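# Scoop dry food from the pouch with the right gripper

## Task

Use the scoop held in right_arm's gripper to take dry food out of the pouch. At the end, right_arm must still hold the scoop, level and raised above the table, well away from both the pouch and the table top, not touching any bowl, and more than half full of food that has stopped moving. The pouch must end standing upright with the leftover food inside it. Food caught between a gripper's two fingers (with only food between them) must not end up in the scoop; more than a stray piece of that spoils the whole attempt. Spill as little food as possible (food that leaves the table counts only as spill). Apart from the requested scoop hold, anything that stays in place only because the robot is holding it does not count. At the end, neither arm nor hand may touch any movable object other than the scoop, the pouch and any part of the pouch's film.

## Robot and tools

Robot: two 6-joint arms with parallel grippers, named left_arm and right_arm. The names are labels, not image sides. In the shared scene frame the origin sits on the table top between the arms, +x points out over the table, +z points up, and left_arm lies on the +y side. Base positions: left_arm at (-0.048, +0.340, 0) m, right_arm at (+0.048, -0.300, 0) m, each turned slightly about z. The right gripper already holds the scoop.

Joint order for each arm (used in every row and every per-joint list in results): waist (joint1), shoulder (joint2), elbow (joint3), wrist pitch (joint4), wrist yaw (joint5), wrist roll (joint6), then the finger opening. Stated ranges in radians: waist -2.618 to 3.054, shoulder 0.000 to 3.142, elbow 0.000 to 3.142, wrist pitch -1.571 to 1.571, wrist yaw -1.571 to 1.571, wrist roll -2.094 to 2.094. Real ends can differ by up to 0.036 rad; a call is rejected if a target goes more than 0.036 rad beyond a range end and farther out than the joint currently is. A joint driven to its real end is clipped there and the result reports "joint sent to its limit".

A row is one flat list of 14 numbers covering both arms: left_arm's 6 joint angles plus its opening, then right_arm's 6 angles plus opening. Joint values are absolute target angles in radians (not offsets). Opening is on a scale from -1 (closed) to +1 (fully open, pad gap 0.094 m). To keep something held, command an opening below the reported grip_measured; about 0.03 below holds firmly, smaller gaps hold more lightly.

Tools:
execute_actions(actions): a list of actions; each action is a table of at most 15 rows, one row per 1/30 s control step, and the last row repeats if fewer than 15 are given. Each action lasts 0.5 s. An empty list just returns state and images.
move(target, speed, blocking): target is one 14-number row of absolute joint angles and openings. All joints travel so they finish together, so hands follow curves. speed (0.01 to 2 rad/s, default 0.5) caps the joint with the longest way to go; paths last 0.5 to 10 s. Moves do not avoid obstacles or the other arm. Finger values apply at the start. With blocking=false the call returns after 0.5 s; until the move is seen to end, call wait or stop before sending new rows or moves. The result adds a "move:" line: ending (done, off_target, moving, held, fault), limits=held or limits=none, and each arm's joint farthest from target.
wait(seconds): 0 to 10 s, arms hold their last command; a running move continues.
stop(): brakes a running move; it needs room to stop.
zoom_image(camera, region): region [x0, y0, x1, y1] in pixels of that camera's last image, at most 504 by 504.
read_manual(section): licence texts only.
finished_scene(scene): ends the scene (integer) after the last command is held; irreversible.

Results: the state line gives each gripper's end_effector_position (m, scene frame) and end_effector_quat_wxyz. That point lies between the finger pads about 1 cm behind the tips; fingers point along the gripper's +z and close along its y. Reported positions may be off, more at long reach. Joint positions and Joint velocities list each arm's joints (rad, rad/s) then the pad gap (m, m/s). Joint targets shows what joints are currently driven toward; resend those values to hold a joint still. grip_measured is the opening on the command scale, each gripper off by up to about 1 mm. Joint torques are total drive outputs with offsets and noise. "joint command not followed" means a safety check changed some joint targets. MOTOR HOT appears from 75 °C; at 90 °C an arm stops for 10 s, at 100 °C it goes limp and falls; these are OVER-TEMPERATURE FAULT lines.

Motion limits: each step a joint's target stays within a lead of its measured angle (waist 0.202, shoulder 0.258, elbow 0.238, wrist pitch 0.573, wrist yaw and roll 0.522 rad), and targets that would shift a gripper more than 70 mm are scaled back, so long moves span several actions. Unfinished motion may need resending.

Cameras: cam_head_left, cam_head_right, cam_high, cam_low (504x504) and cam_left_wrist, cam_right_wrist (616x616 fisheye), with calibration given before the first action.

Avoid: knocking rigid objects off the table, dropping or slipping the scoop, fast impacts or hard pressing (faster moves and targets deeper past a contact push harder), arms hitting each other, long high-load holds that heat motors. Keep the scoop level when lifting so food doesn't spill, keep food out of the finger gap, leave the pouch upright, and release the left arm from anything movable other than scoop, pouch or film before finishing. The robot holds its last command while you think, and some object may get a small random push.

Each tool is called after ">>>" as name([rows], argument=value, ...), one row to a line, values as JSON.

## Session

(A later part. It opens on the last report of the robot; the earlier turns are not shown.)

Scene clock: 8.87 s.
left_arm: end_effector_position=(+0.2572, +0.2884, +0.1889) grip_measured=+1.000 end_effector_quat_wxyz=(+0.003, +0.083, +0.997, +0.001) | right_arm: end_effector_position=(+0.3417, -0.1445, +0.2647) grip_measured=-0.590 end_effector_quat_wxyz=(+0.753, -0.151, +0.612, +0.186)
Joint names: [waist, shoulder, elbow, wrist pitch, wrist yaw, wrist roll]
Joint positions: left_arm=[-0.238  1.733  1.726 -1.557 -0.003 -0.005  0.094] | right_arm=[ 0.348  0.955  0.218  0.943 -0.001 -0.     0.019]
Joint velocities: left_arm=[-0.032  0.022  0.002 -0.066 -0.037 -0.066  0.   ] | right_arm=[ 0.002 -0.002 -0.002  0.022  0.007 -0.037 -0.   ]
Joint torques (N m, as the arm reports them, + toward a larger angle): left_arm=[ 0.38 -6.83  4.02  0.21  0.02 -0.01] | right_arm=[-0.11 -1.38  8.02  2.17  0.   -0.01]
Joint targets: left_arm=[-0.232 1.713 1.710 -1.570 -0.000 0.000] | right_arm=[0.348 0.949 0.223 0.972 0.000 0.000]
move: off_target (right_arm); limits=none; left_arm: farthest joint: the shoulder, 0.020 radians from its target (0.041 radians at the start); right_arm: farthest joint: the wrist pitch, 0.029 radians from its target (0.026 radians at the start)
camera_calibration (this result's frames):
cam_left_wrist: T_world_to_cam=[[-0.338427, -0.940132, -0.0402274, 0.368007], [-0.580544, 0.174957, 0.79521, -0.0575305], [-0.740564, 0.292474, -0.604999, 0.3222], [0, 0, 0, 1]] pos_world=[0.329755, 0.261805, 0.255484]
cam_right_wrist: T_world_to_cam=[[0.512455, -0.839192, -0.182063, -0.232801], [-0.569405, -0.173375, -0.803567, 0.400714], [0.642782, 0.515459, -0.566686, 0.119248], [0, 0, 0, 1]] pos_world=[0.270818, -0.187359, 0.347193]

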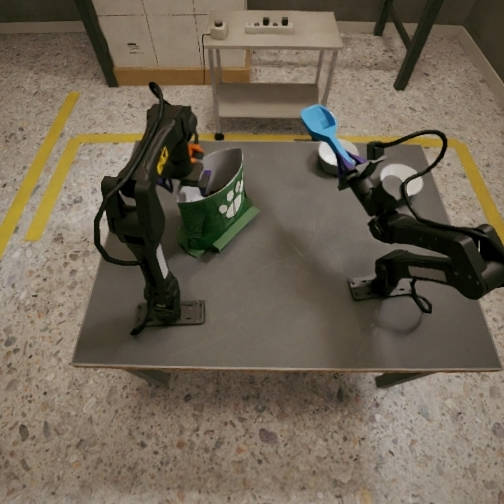

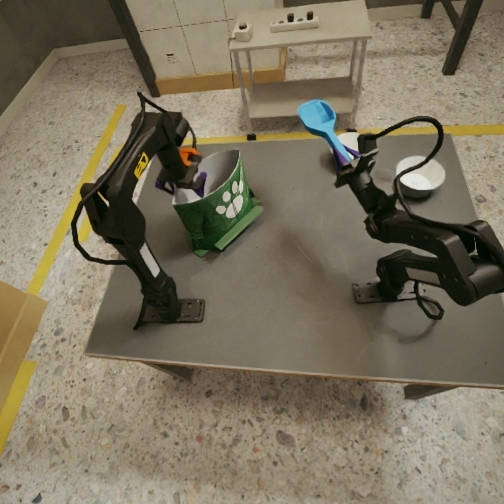

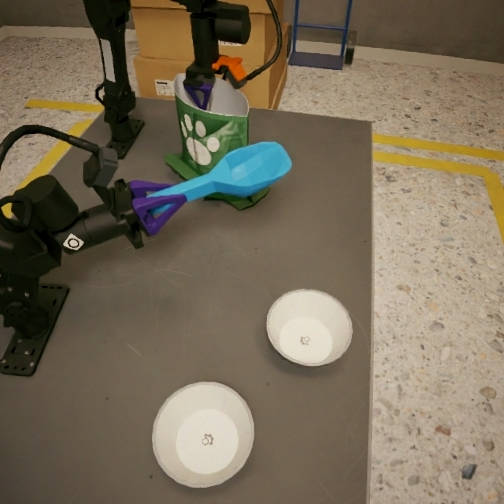

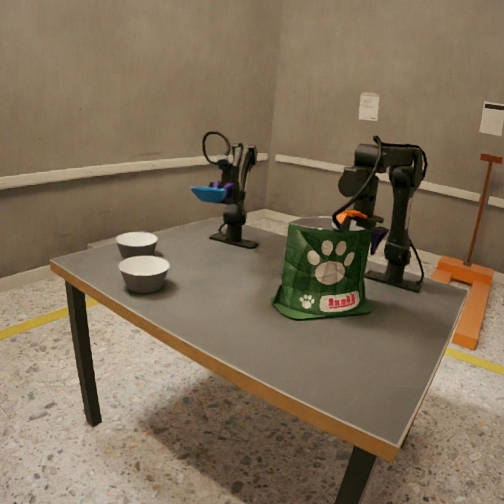

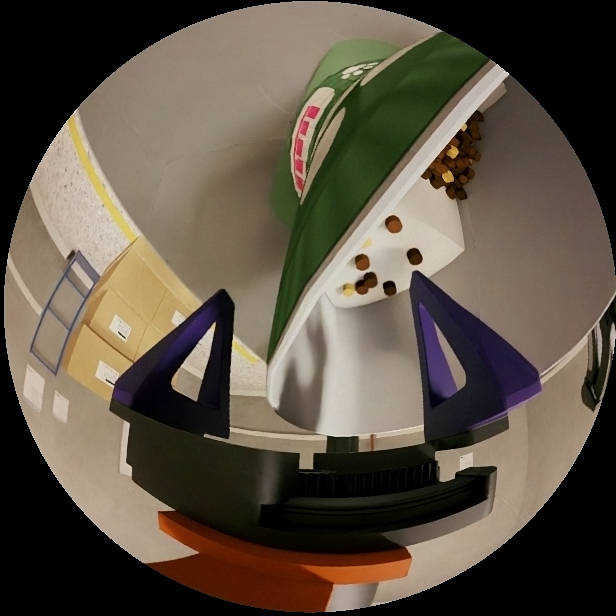

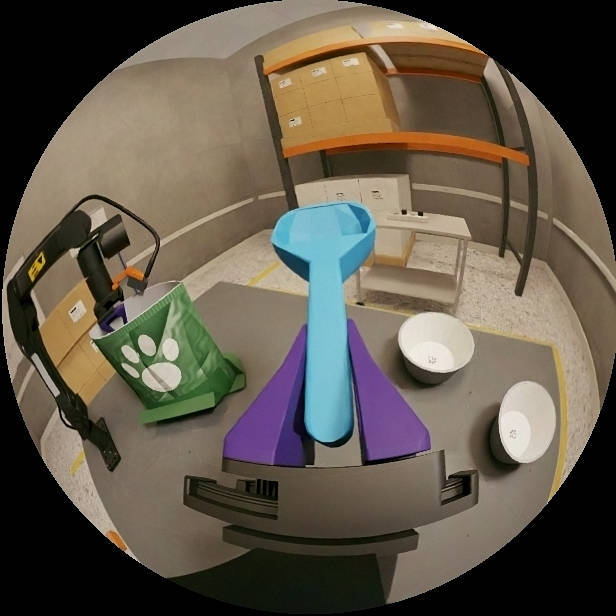

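>>> move(target=[-0.232,1.72,1.75,-1.57,0,0,-1,0.348,0.949,0.223,0.972,0,0,-0.64])

>>> move(target=[-0.232,1.8,2.0,-1.57,0,0,-1,0.348,0.949,0.223,0.972,0,0,-0.64], speed=0.25)

>>> move(target=[-0.8,1.8,2.0,-1.57,-0.6,-0.5,-1,0.348,0.949,0.223,0.972,0,0,-0.64], speed=0.25)

Scene clock: 10.33 s.
left_arm: end_effector_position=(+0.2575, +0.2898, +0.1889) grip_measured=-0.977 end_effector_quat_wxyz=(+0.003, +0.083, +0.997, +0.005) | right_arm: end_effector_position=(+0.3417, -0.1445, +0.2647) grip_measured=-0.590 end_effector_quat_wxyz=(+0.753, -0.151, +0.612, +0.186)
Joint names: [waist, shoulder, elbow, wrist pitch, wrist yaw, wrist roll]
Joint positions: left_arm=[-0.238  1.733  1.726 -1.557 -0.011 -0.005  0.001] | right_arm=[ 0.348  0.955  0.218  0.943 -0.001 -0.     0.019]
Joint velocities: left_arm=[-0.012 -0.012  0.012 -0.007  0.007 -0.007 -0.002] | right_arm=[-0.002 -0.017  0.002 -0.051 -0.081 -0.037  0.   ]
Joint torques (N m, as the arm reports them, + toward a larger angle): left_arm=[ 0.29 -6.37  6.77  0.22  0.09 -0.01] | right_arm=[-0.06 -1.41  7.99  2.16 -0.02 -0.03]
Joint targets: left_arm=[-0.232 1.720 1.750 -1.570 -0.000 -0.000] | right_arm=[0.348 0.949 0.223 0.972 -0.000 0.000]
move: off_target (left_arm, right_arm); limits=none; left_arm: farthest joint: the elbow, 0.024 radians from its target (0.024 radians at the start); right_arm: farthest joint: the wrist pitch, 0.029 radians from its target (0.028 radians at the start)
camera_calibration (this result's frames):
cam_left_wrist: T_world_to_cam=[[-0.338322, -0.9398, -0.0481101, 0.370778], [-0.581643, 0.168651, 0.795769, -0.0556376], [-0.73975, 0.297209, -0.603686, 0.320146], [0, 0, 0, 1]] pos_world=[0.329909, 0.26269, 0.255381]
cam_right_wrist: T_world_to_cam=[[0.512455, -0.839192, -0.182063, -0.232801], [-0.569405, -0.173375, -0.803567, 0.400714], [0.642782, 0.515459, -0.566686, 0.119248], [0, 0, 0, 1]] pos_world=[0.270818, -0.187359, 0.347193]

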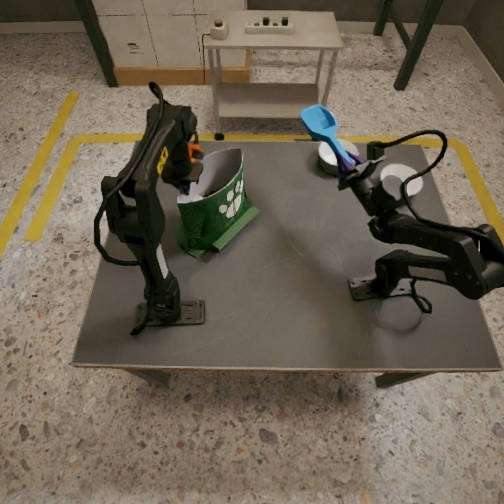

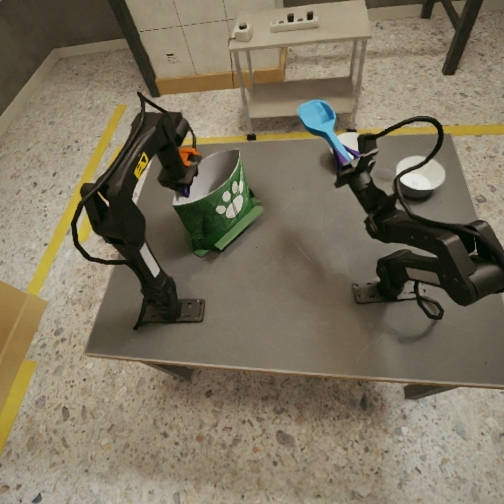

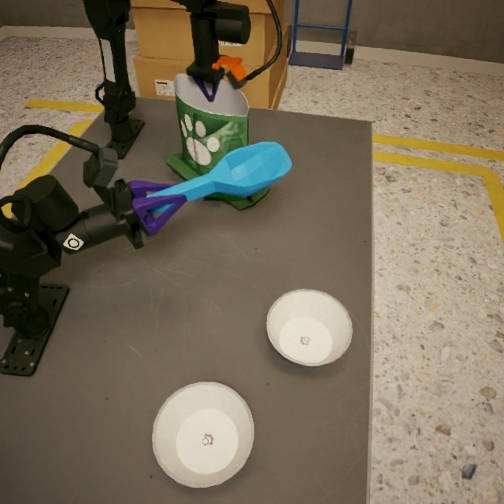

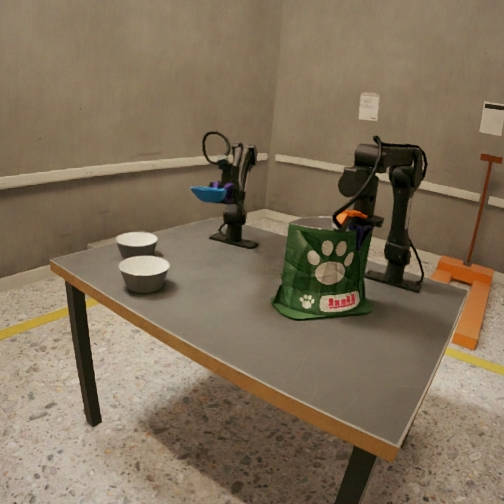

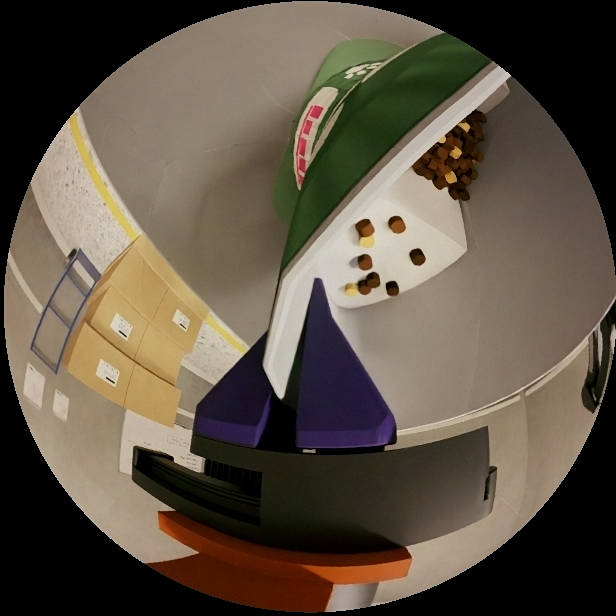

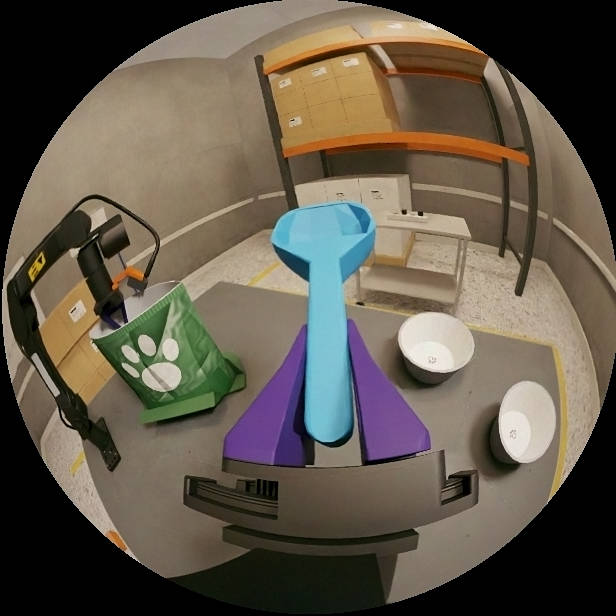

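Scene clock: 11.83 s.
left_arm: end_effector_position=(+0.2979, +0.2873, +0.1986) grip_measured=-0.977 end_effector_quat_wxyz=(+0.030, +0.090, +0.995, +0.013) | right_arm: end_effector_position=(+0.3417, -0.1445, +0.2647) grip_measured=-0.590 end_effector_quat_wxyz=(+0.753, -0.151, +0.612, +0.186)
Joint names: [waist, shoulder, elbow, wrist pitch, wrist yaw, wrist roll]
Joint positions: left_arm=[-0.236  1.857  1.918 -1.574 -0.03   0.011  0.001] | right_arm=[ 0.348  0.955  0.218  0.943 -0.001 -0.     0.019]
Joint velocities: left_arm=[ 0.007 -0.007 -0.012 -0.051 -0.066  0.066 -0.   ] | right_arm=[-0.012 -0.002 -0.002  0.037 -0.022  0.007  0.   ]
Joint torques (N m, as the arm reports them, + toward a larger angle): left_arm=[  0.29 -10.37  10.91   0.44   0.26  -0.14] | right_arm=[-0.1  -1.42  7.99  2.18 -0.02 -0.01]
Joint targets: left_arm=[-0.232 1.800 2.000 -1.570 0.000 -0.000] | right_arm=[0.348 0.949 0.223 0.972 0.000 -0.000]
move: off_target (left_arm, right_arm); limits=none; left_arm: farthest joint: the elbow, 0.082 radians from its target (0.274 radians at the start); right_arm: farthest joint: the wrist pitch, 0.029 radians from its target (0.029 radians at the start)
camera_calibration (this result's frames):
cam_left_wrist: T_world_to_cam=[[-0.347245, -0.934619, -0.0768641, 0.389397], [-0.621446, 0.167955, 0.765242, -0.0212932], [-0.7023, 0.313494, -0.639137, 0.347848], [0, 0, 0, 1]] pos_world=[0.366278, 0.258466, 0.268548]
cam_right_wrist: T_world_to_cam=[[0.512455, -0.839192, -0.182063, -0.232801], [-0.569405, -0.173375, -0.803567, 0.400714], [0.642782, 0.515459, -0.566686, 0.119248], [0, 0, 0, 1]] pos_world=[0.270818, -0.187359, 0.347193]

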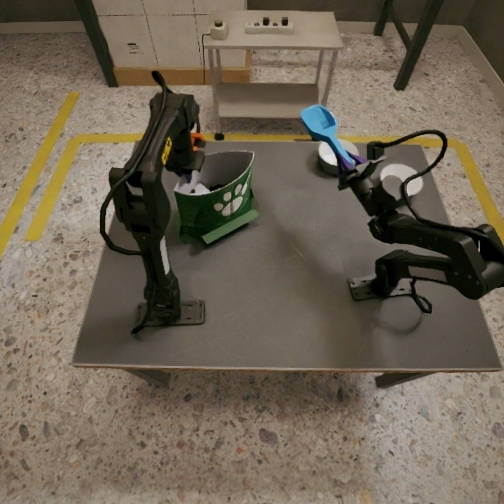

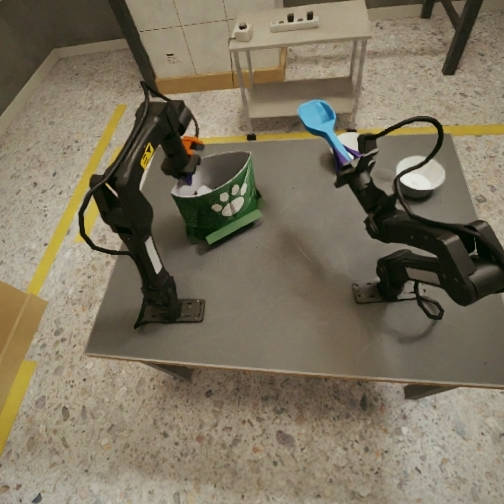

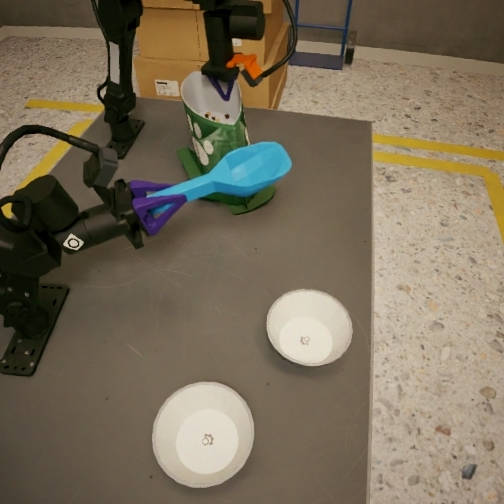

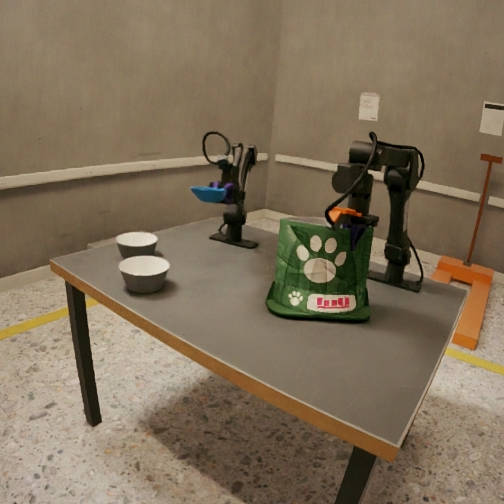

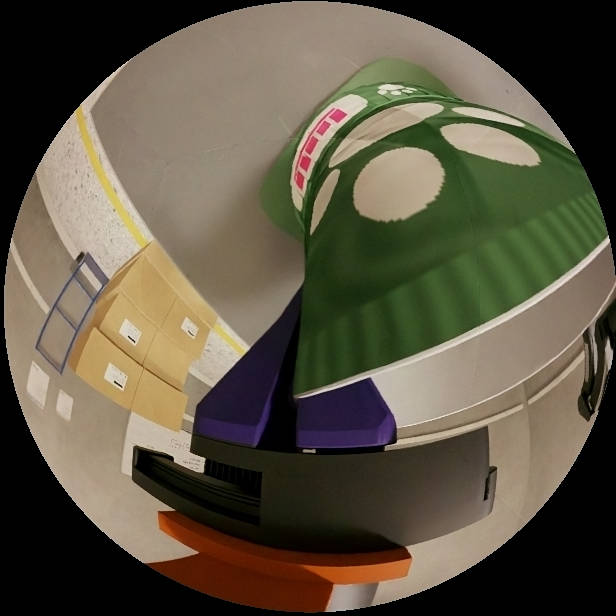

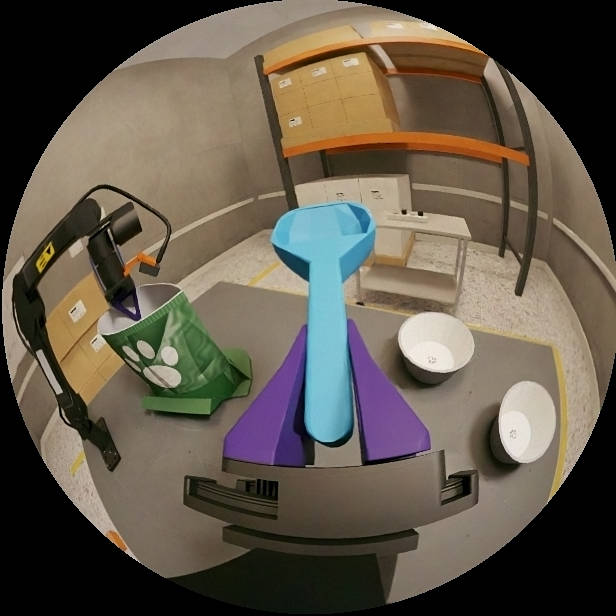

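Scene clock: 14.70 s.
left_arm: end_effector_position=(+0.2682, +0.1698, +0.2096) grip_measured=-0.977 end_effector_quat_wxyz=(+0.144, +0.114, +0.966, +0.183) | right_arm: end_effector_position=(+0.3417, -0.1445, +0.2647) grip_measured=-0.590 end_effector_quat_wxyz=(+0.753, -0.151, +0.612, +0.186)
Joint names: [waist, shoulder, elbow, wrist pitch, wrist yaw, wrist roll]
Joint positions: left_arm=[-0.789  1.878  1.912 -1.574 -0.469 -0.481  0.001] | right_arm=[ 0.348  0.955  0.218  0.943 -0.001 -0.     0.019]
Joint velocities: left_arm=[ 0.007 -0.002 -0.002  0.037  0.051 -0.037 -0.   ] | right_arm=[-0.007 -0.007 -0.007  0.007  0.007  0.037  0.001]
Joint torques (N m, as the arm reports them, + toward a larger angle): left_arm=[ -0.79 -11.88  11.23   0.39  -1.43  -0.27] | right_arm=[-0.05 -1.4   8.03  2.18 -0.02 -0.01]
Joint targets: left_arm=[-0.800 1.800 2.000 -1.570 -0.600 -0.500] | right_arm=[0.348 0.949 0.223 0.972 -0.000 0.000]
move: off_target (left_arm, right_arm); limits=none; left_arm: farthest joint: the wrist yaw, 0.131 radians from its target (0.570 radians at the start); right_arm: farthest joint: the wrist pitch, 0.029 radians from its target (0.029 radians at the start)
camera_calibration (this result's frames):
cam_left_wrist: T_world_to_cam=[[-0.318741, -0.831726, -0.454572, 0.324159], [-0.798982, -0.0222475, 0.600944, 0.0859235], [-0.509934, 0.55474, -0.657443, 0.282121], [0, 0, 0, 1]] pos_world=[0.315837, 0.115019, 0.281197]
cam_right_wrist: T_world_to_cam=[[0.512455, -0.839192, -0.182063, -0.232801], [-0.569405, -0.173375, -0.803567, 0.400714], [0.642782, 0.515459, -0.566686, 0.119248], [0, 0, 0, 1]] pos_world=[0.270818, -0.187359, 0.347193]

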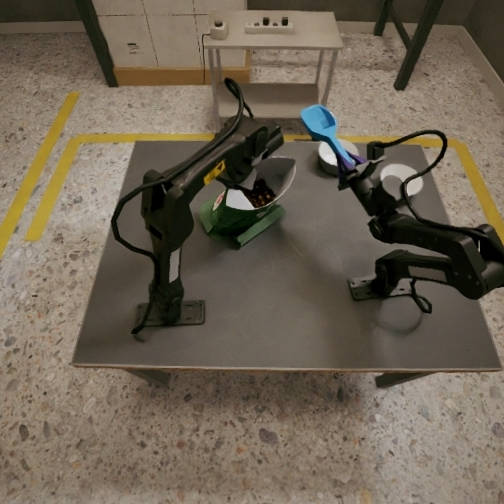

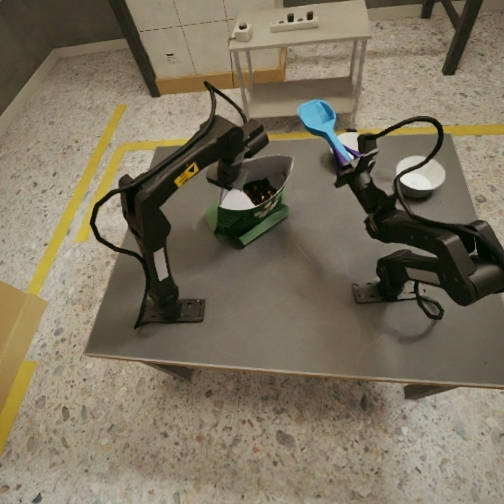

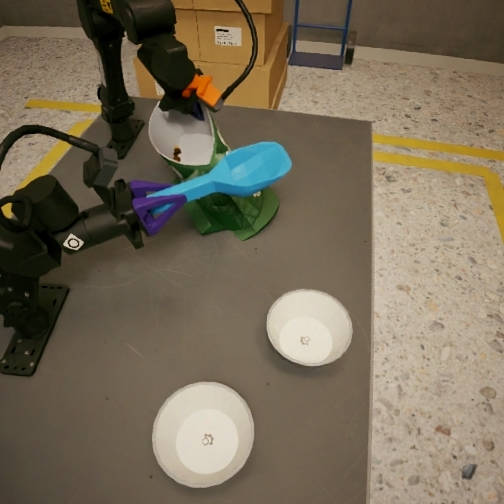

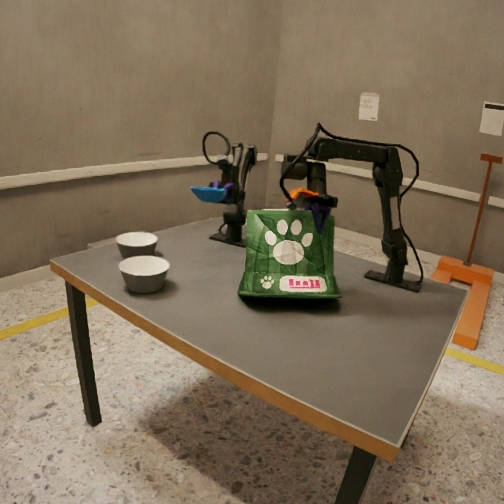

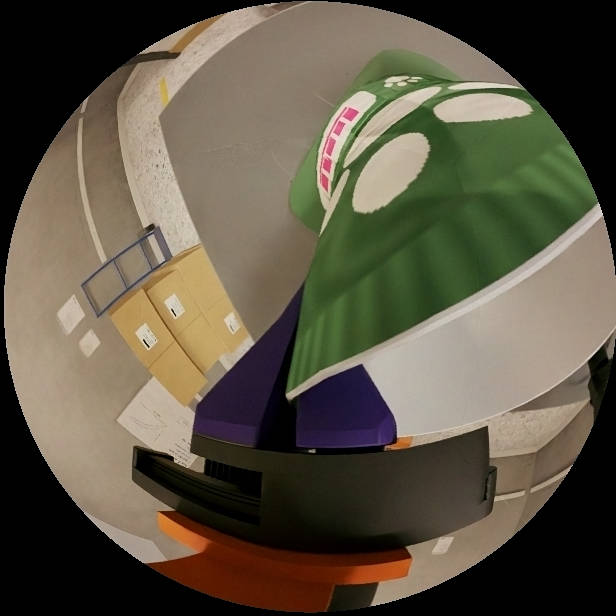

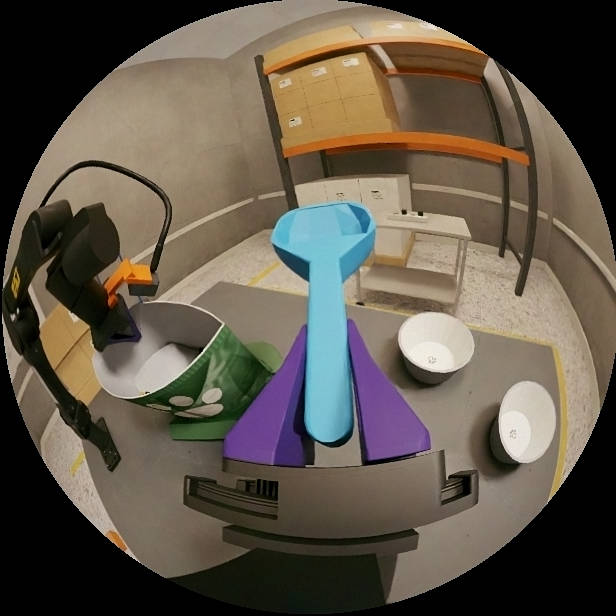

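>>> move(target=[-0.75,1.86,1.93,-1.57,-0.4,-0.5,0,0.348,0.949,0.223,0.972,0,0,-0.64], speed=0.25)

>>> move(target=[-0.6,1.5,1.95,-1.4,-0.2,0,0,0.348,0.949,0.223,0.972,0,0,-0.64])

>>> move(target=[-0.3,0.9,1.3,-1.0,0,0,0,0.85,1.3,1.6,-0.8,0,0,-0.64], speed=0.8)

Scene clock: 15.87 s.
left_arm: end_effector_position=(+0.2761, +0.1790, +0.2102) grip_measured=-0.003 end_effector_quat_wxyz=(+0.146, +0.086, +0.970, +0.172) | right_arm: end_effector_position=(+0.3417, -0.1445, +0.2647) grip_measured=-0.590 end_effector_quat_wxyz=(+0.753, -0.151, +0.612, +0.186)
Joint names: [waist, shoulder, elbow, wrist pitch, wrist yaw, wrist roll]
Joint positions: left_arm=[-0.747  1.872  1.911 -1.556 -0.452 -0.491  0.047] | right_arm=[ 0.348  0.955  0.218  0.943 -0.001 -0.     0.019]
Joint velocities: left_arm=[ 0.012  0.012  0.002  0.022 -0.066 -0.007 -0.001] | right_arm=[ 0.007  0.002 -0.012  0.007  0.022  0.007 -0.001]
Joint torques (N m, as the arm reports them, + toward a larger angle): left_arm=[-0.2  -7.4   6.44  0.29  0.21 -0.12] | right_arm=[-0.01 -1.37  8.03  2.16  0.   -0.03]
Joint targets: left_arm=[-0.750 1.860 1.930 -1.570 -0.400 -0.500] | right_arm=[0.348 0.949 0.223 0.972 -0.000 -0.000]
move: off_target (left_arm, right_arm); limits=none; left_arm: farthest joint: the wrist yaw, 0.052 radians from its target (0.069 radians at the start); right_arm: farthest joint: the wrist pitch, 0.029 radians from its target (0.029 radians at the start)
camera_calibration (this result's frames):
cam_left_wrist: T_world_to_cam=[[-0.270977, -0.860769, -0.430869, 0.321651], [-0.803284, -0.0444226, 0.593937, 0.0986924], [-0.530383, 0.507054, -0.679404, 0.300273], [0, 0, 0, 1]] pos_world=[0.325698, 0.128997, 0.283979]
cam_right_wrist: T_world_to_cam=[[0.512455, -0.839192, -0.182063, -0.232801], [-0.569405, -0.173375, -0.803567, 0.400714], [0.642782, 0.515459, -0.566686, 0.119248], [0, 0, 0, 1]] pos_world=[0.270818, -0.187359, 0.347193]

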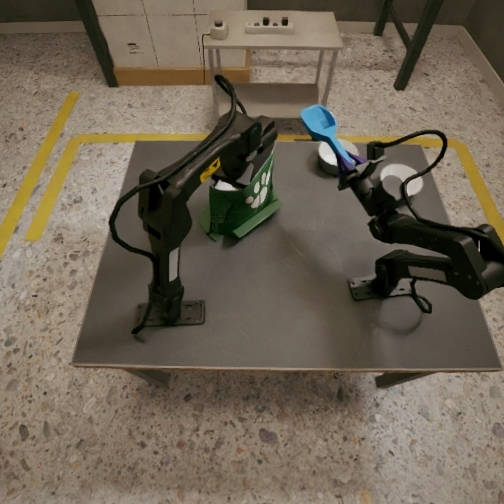

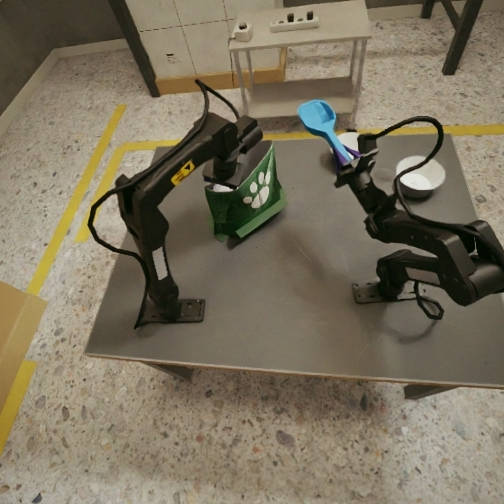

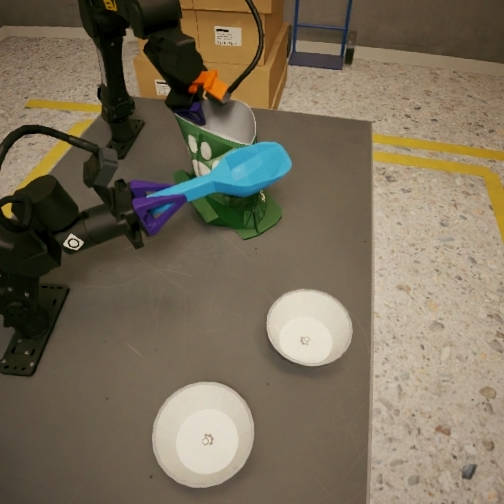

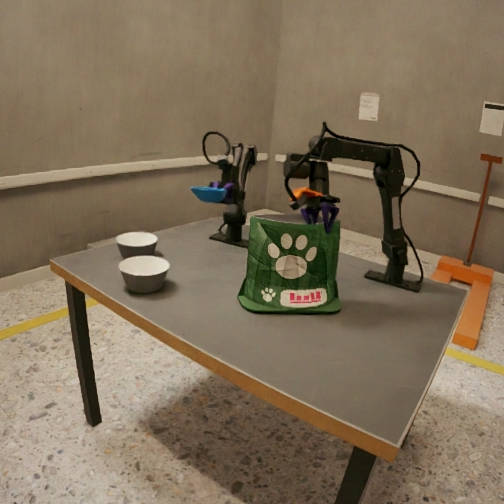

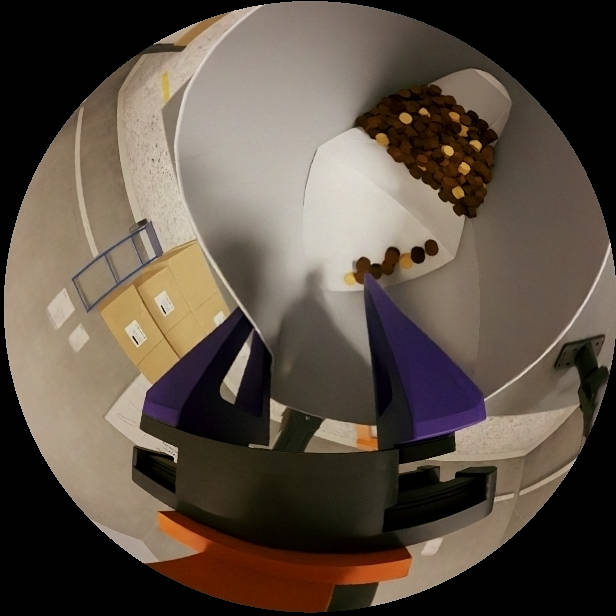

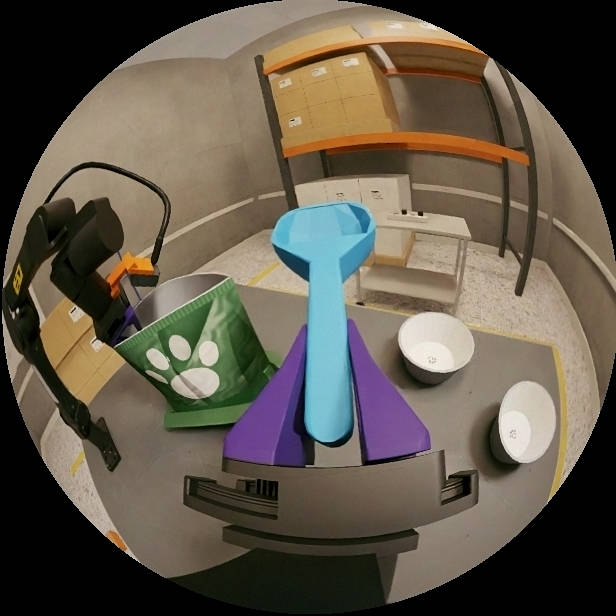

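Scene clock: 17.63 s.
left_arm: end_effector_position=(+0.2577, +0.1992, +0.3278) grip_measured=-0.002 end_effector_quat_wxyz=(+0.291, +0.227, +0.929, +0.020) | right_arm: end_effector_position=(+0.3416, -0.1445, +0.2648) grip_measured=-0.590 end_effector_quat_wxyz=(+0.754, -0.151, +0.612, +0.186)
Joint names: [waist, shoulder, elbow, wrist pitch, wrist yaw, wrist roll]
Joint positions: left_arm=[-0.609  1.511  1.924 -1.425 -0.204 -0.004  0.047] | right_arm=[ 0.348  0.955  0.218  0.944 -0.001 -0.     0.019]
Joint velocities: left_arm=[ 0.032 -0.022  0.002 -0.007 -0.037 -0.051 -0.   ] | right_arm=[ 0.017  0.007 -0.002 -0.007  0.051 -0.051 -0.   ]
Joint torques (N m, as the arm reports them, + toward a larger angle): left_arm=[ 0.65 -4.3   6.7   1.37 -0.08 -0.02] | right_arm=[-0.08 -1.38  8.01  2.19 -0.02 -0.02]
Joint targets: left_arm=[-0.600 1.500 1.950 -1.400 -0.200 -0.000] | right_arm=[0.348 0.949 0.223 0.972 0.000 0.000]
move: off_target (left_arm, right_arm); limits=none; left_arm: farthest joint: the elbow, 0.026 radians from its target (0.039 radians at the start); right_arm: farthest joint: the wrist pitch, 0.028 radians from its target (0.029 radians at the start)
camera_calibration (this result's frames):
cam_left_wrist: T_world_to_cam=[[-0.51262, -0.807506, -0.291812, 0.390826], [-0.841124, 0.404034, 0.359537, 0.012217], [-0.172426, 0.429756, -0.886329, 0.351202], [0, 0, 0, 1]] pos_world=[0.271178, 0.159727, 0.420935]
cam_right_wrist: T_world_to_cam=[[0.512516, -0.83916, -0.182039, -0.232806], [-0.569133, -0.173232, -0.80379, 0.400765], [0.642973, 0.51556, -0.566378, 0.119184], [0, 0, 0, 1]] pos_world=[0.270773, -0.187382, 0.347254]

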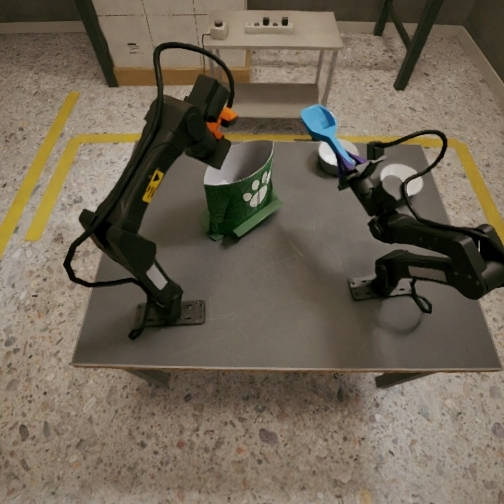

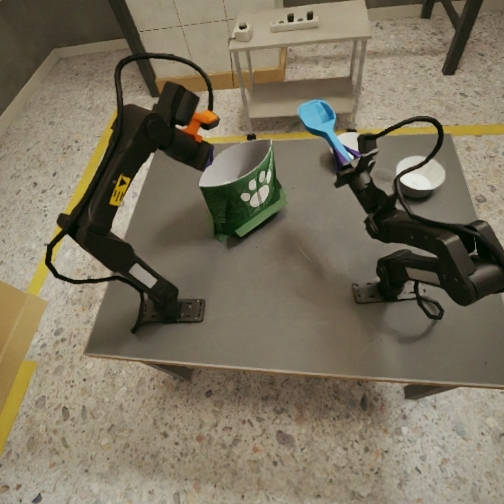

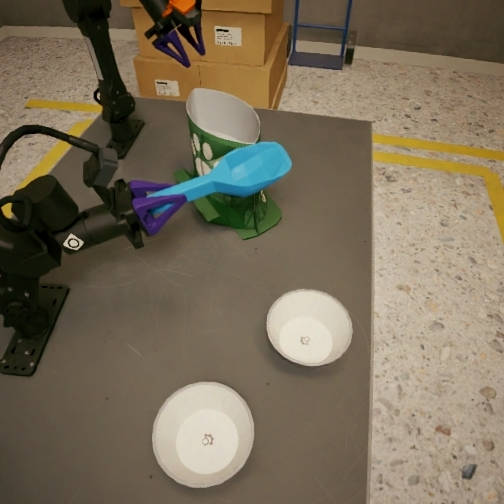

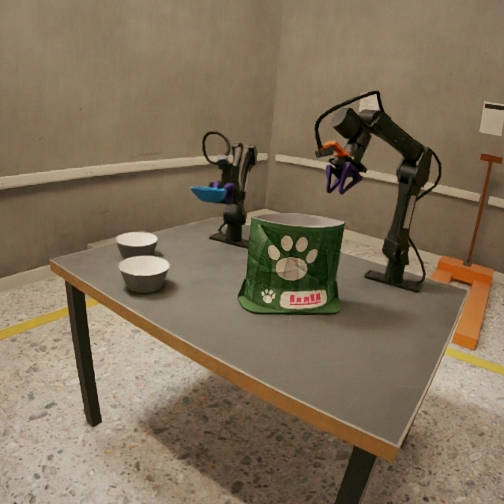

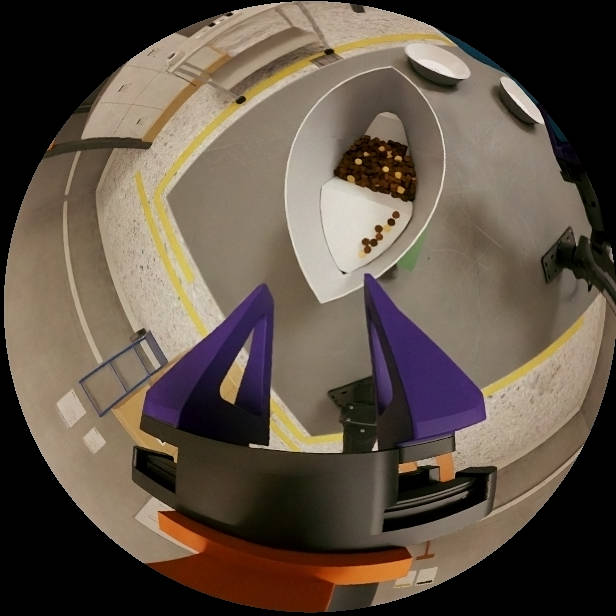

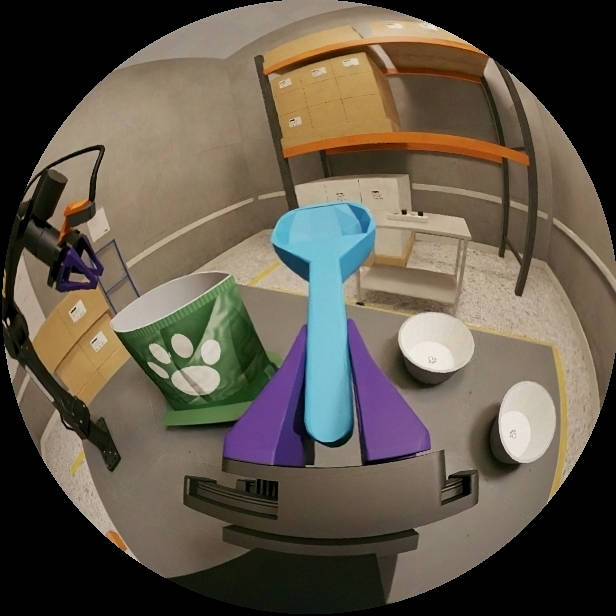

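Scene clock: 20.67 s.
left_arm: end_effector_position=(+0.2088, +0.2786, +0.3306) grip_measured=-0.002 end_effector_quat_wxyz=(+0.449, +0.105, +0.886, -0.052) | right_arm: end_effector_position=(+0.2599, +0.0152, +0.3733) grip_measured=-0.590 end_effector_quat_wxyz=(+0.441, -0.406, +0.765, +0.234)
Joint names: [waist, shoulder, elbow, wrist pitch, wrist yaw, wrist roll]
Joint positions: left_arm=[-0.31   0.92   1.312 -1.026 -0.008 -0.004  0.047] | right_arm=[ 0.84   1.288  1.57  -0.807 -0.    -0.     0.019]
Joint velocities: left_arm=[ 0.002 -0.002  0.002 -0.007 -0.022  0.081 -0.001] | right_arm=[-0.002 -0.007 -0.007 -0.007  0.051 -0.051  0.001]
Joint torques (N m, as the arm reports them, + toward a larger angle): left_arm=[ 0.58 -0.83  4.43  1.75  0.07  0.  ] | right_arm=[ 0.62 -2.45  9.62  1.93 -0.03 -0.02]
Joint targets: left_arm=[-0.300 0.900 1.300 -1.000 -0.000 -0.000] | right_arm=[0.850 1.300 1.600 -0.800 -0.000 -0.000]
move: off_target (left_arm, right_arm); limits=none; left_arm: farthest joint: the wrist pitch, 0.026 radians from its target (0.425 radians at the start); right_arm: farthest joint: the elbow, 0.030 radians from its target (1.382 radians at the start)
camera_calibration (this result's frames):
cam_left_wrist: T_world_to_cam=[[-0.302321, -0.938606, -0.166197, 0.381773], [-0.951398, 0.30786, -0.00801218, 0.109398], [0.0586857, 0.155697, -0.98606, 0.372153], [0, 0, 0, 1]] pos_world=[0.197659, 0.266712, 0.431291]
cam_right_wrist: T_world_to_cam=[[0.770622, -0.612124, -0.177332, -0.10951], [-0.637277, -0.742124, -0.207677, 0.272977], [-0.00447829, 0.27305, -0.961989, 0.470521], [0, 0, 0, 1]] pos_world=[0.26046, 0.00707281, 0.489908]

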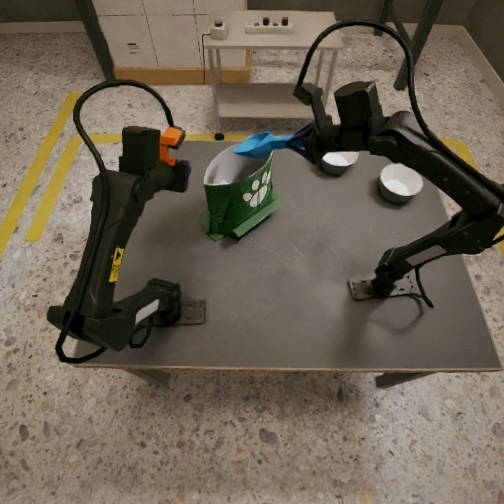

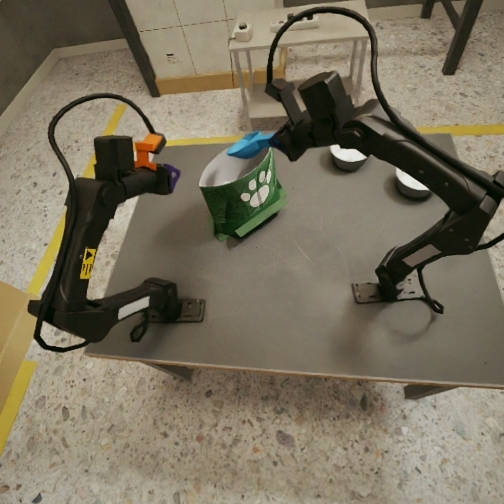

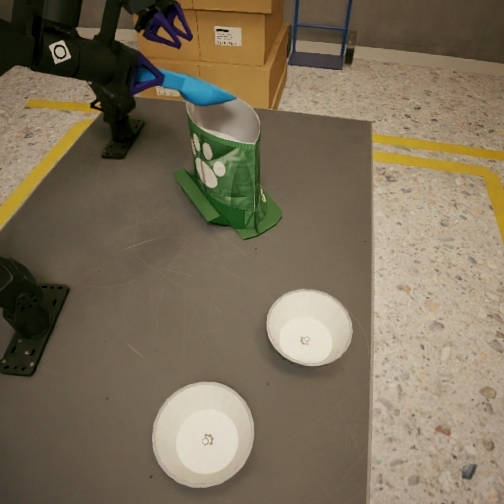

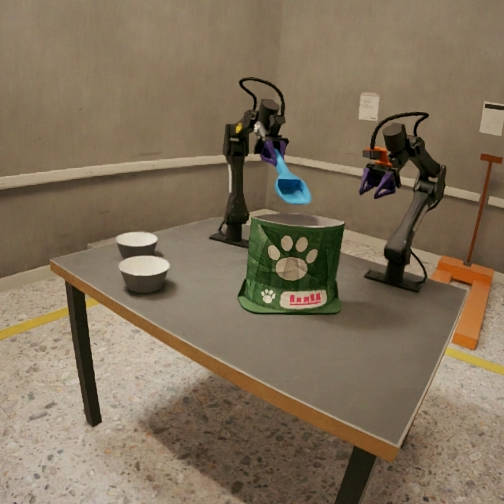

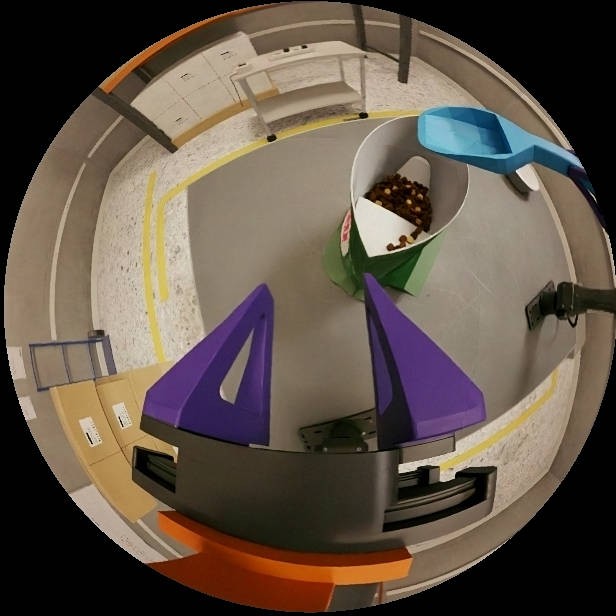

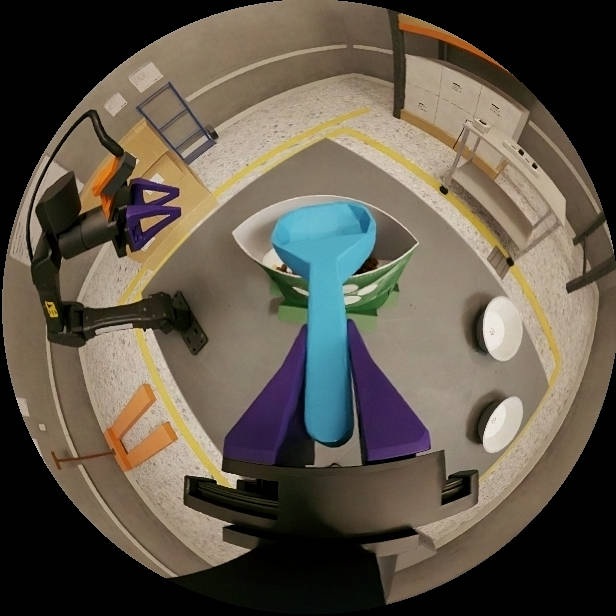

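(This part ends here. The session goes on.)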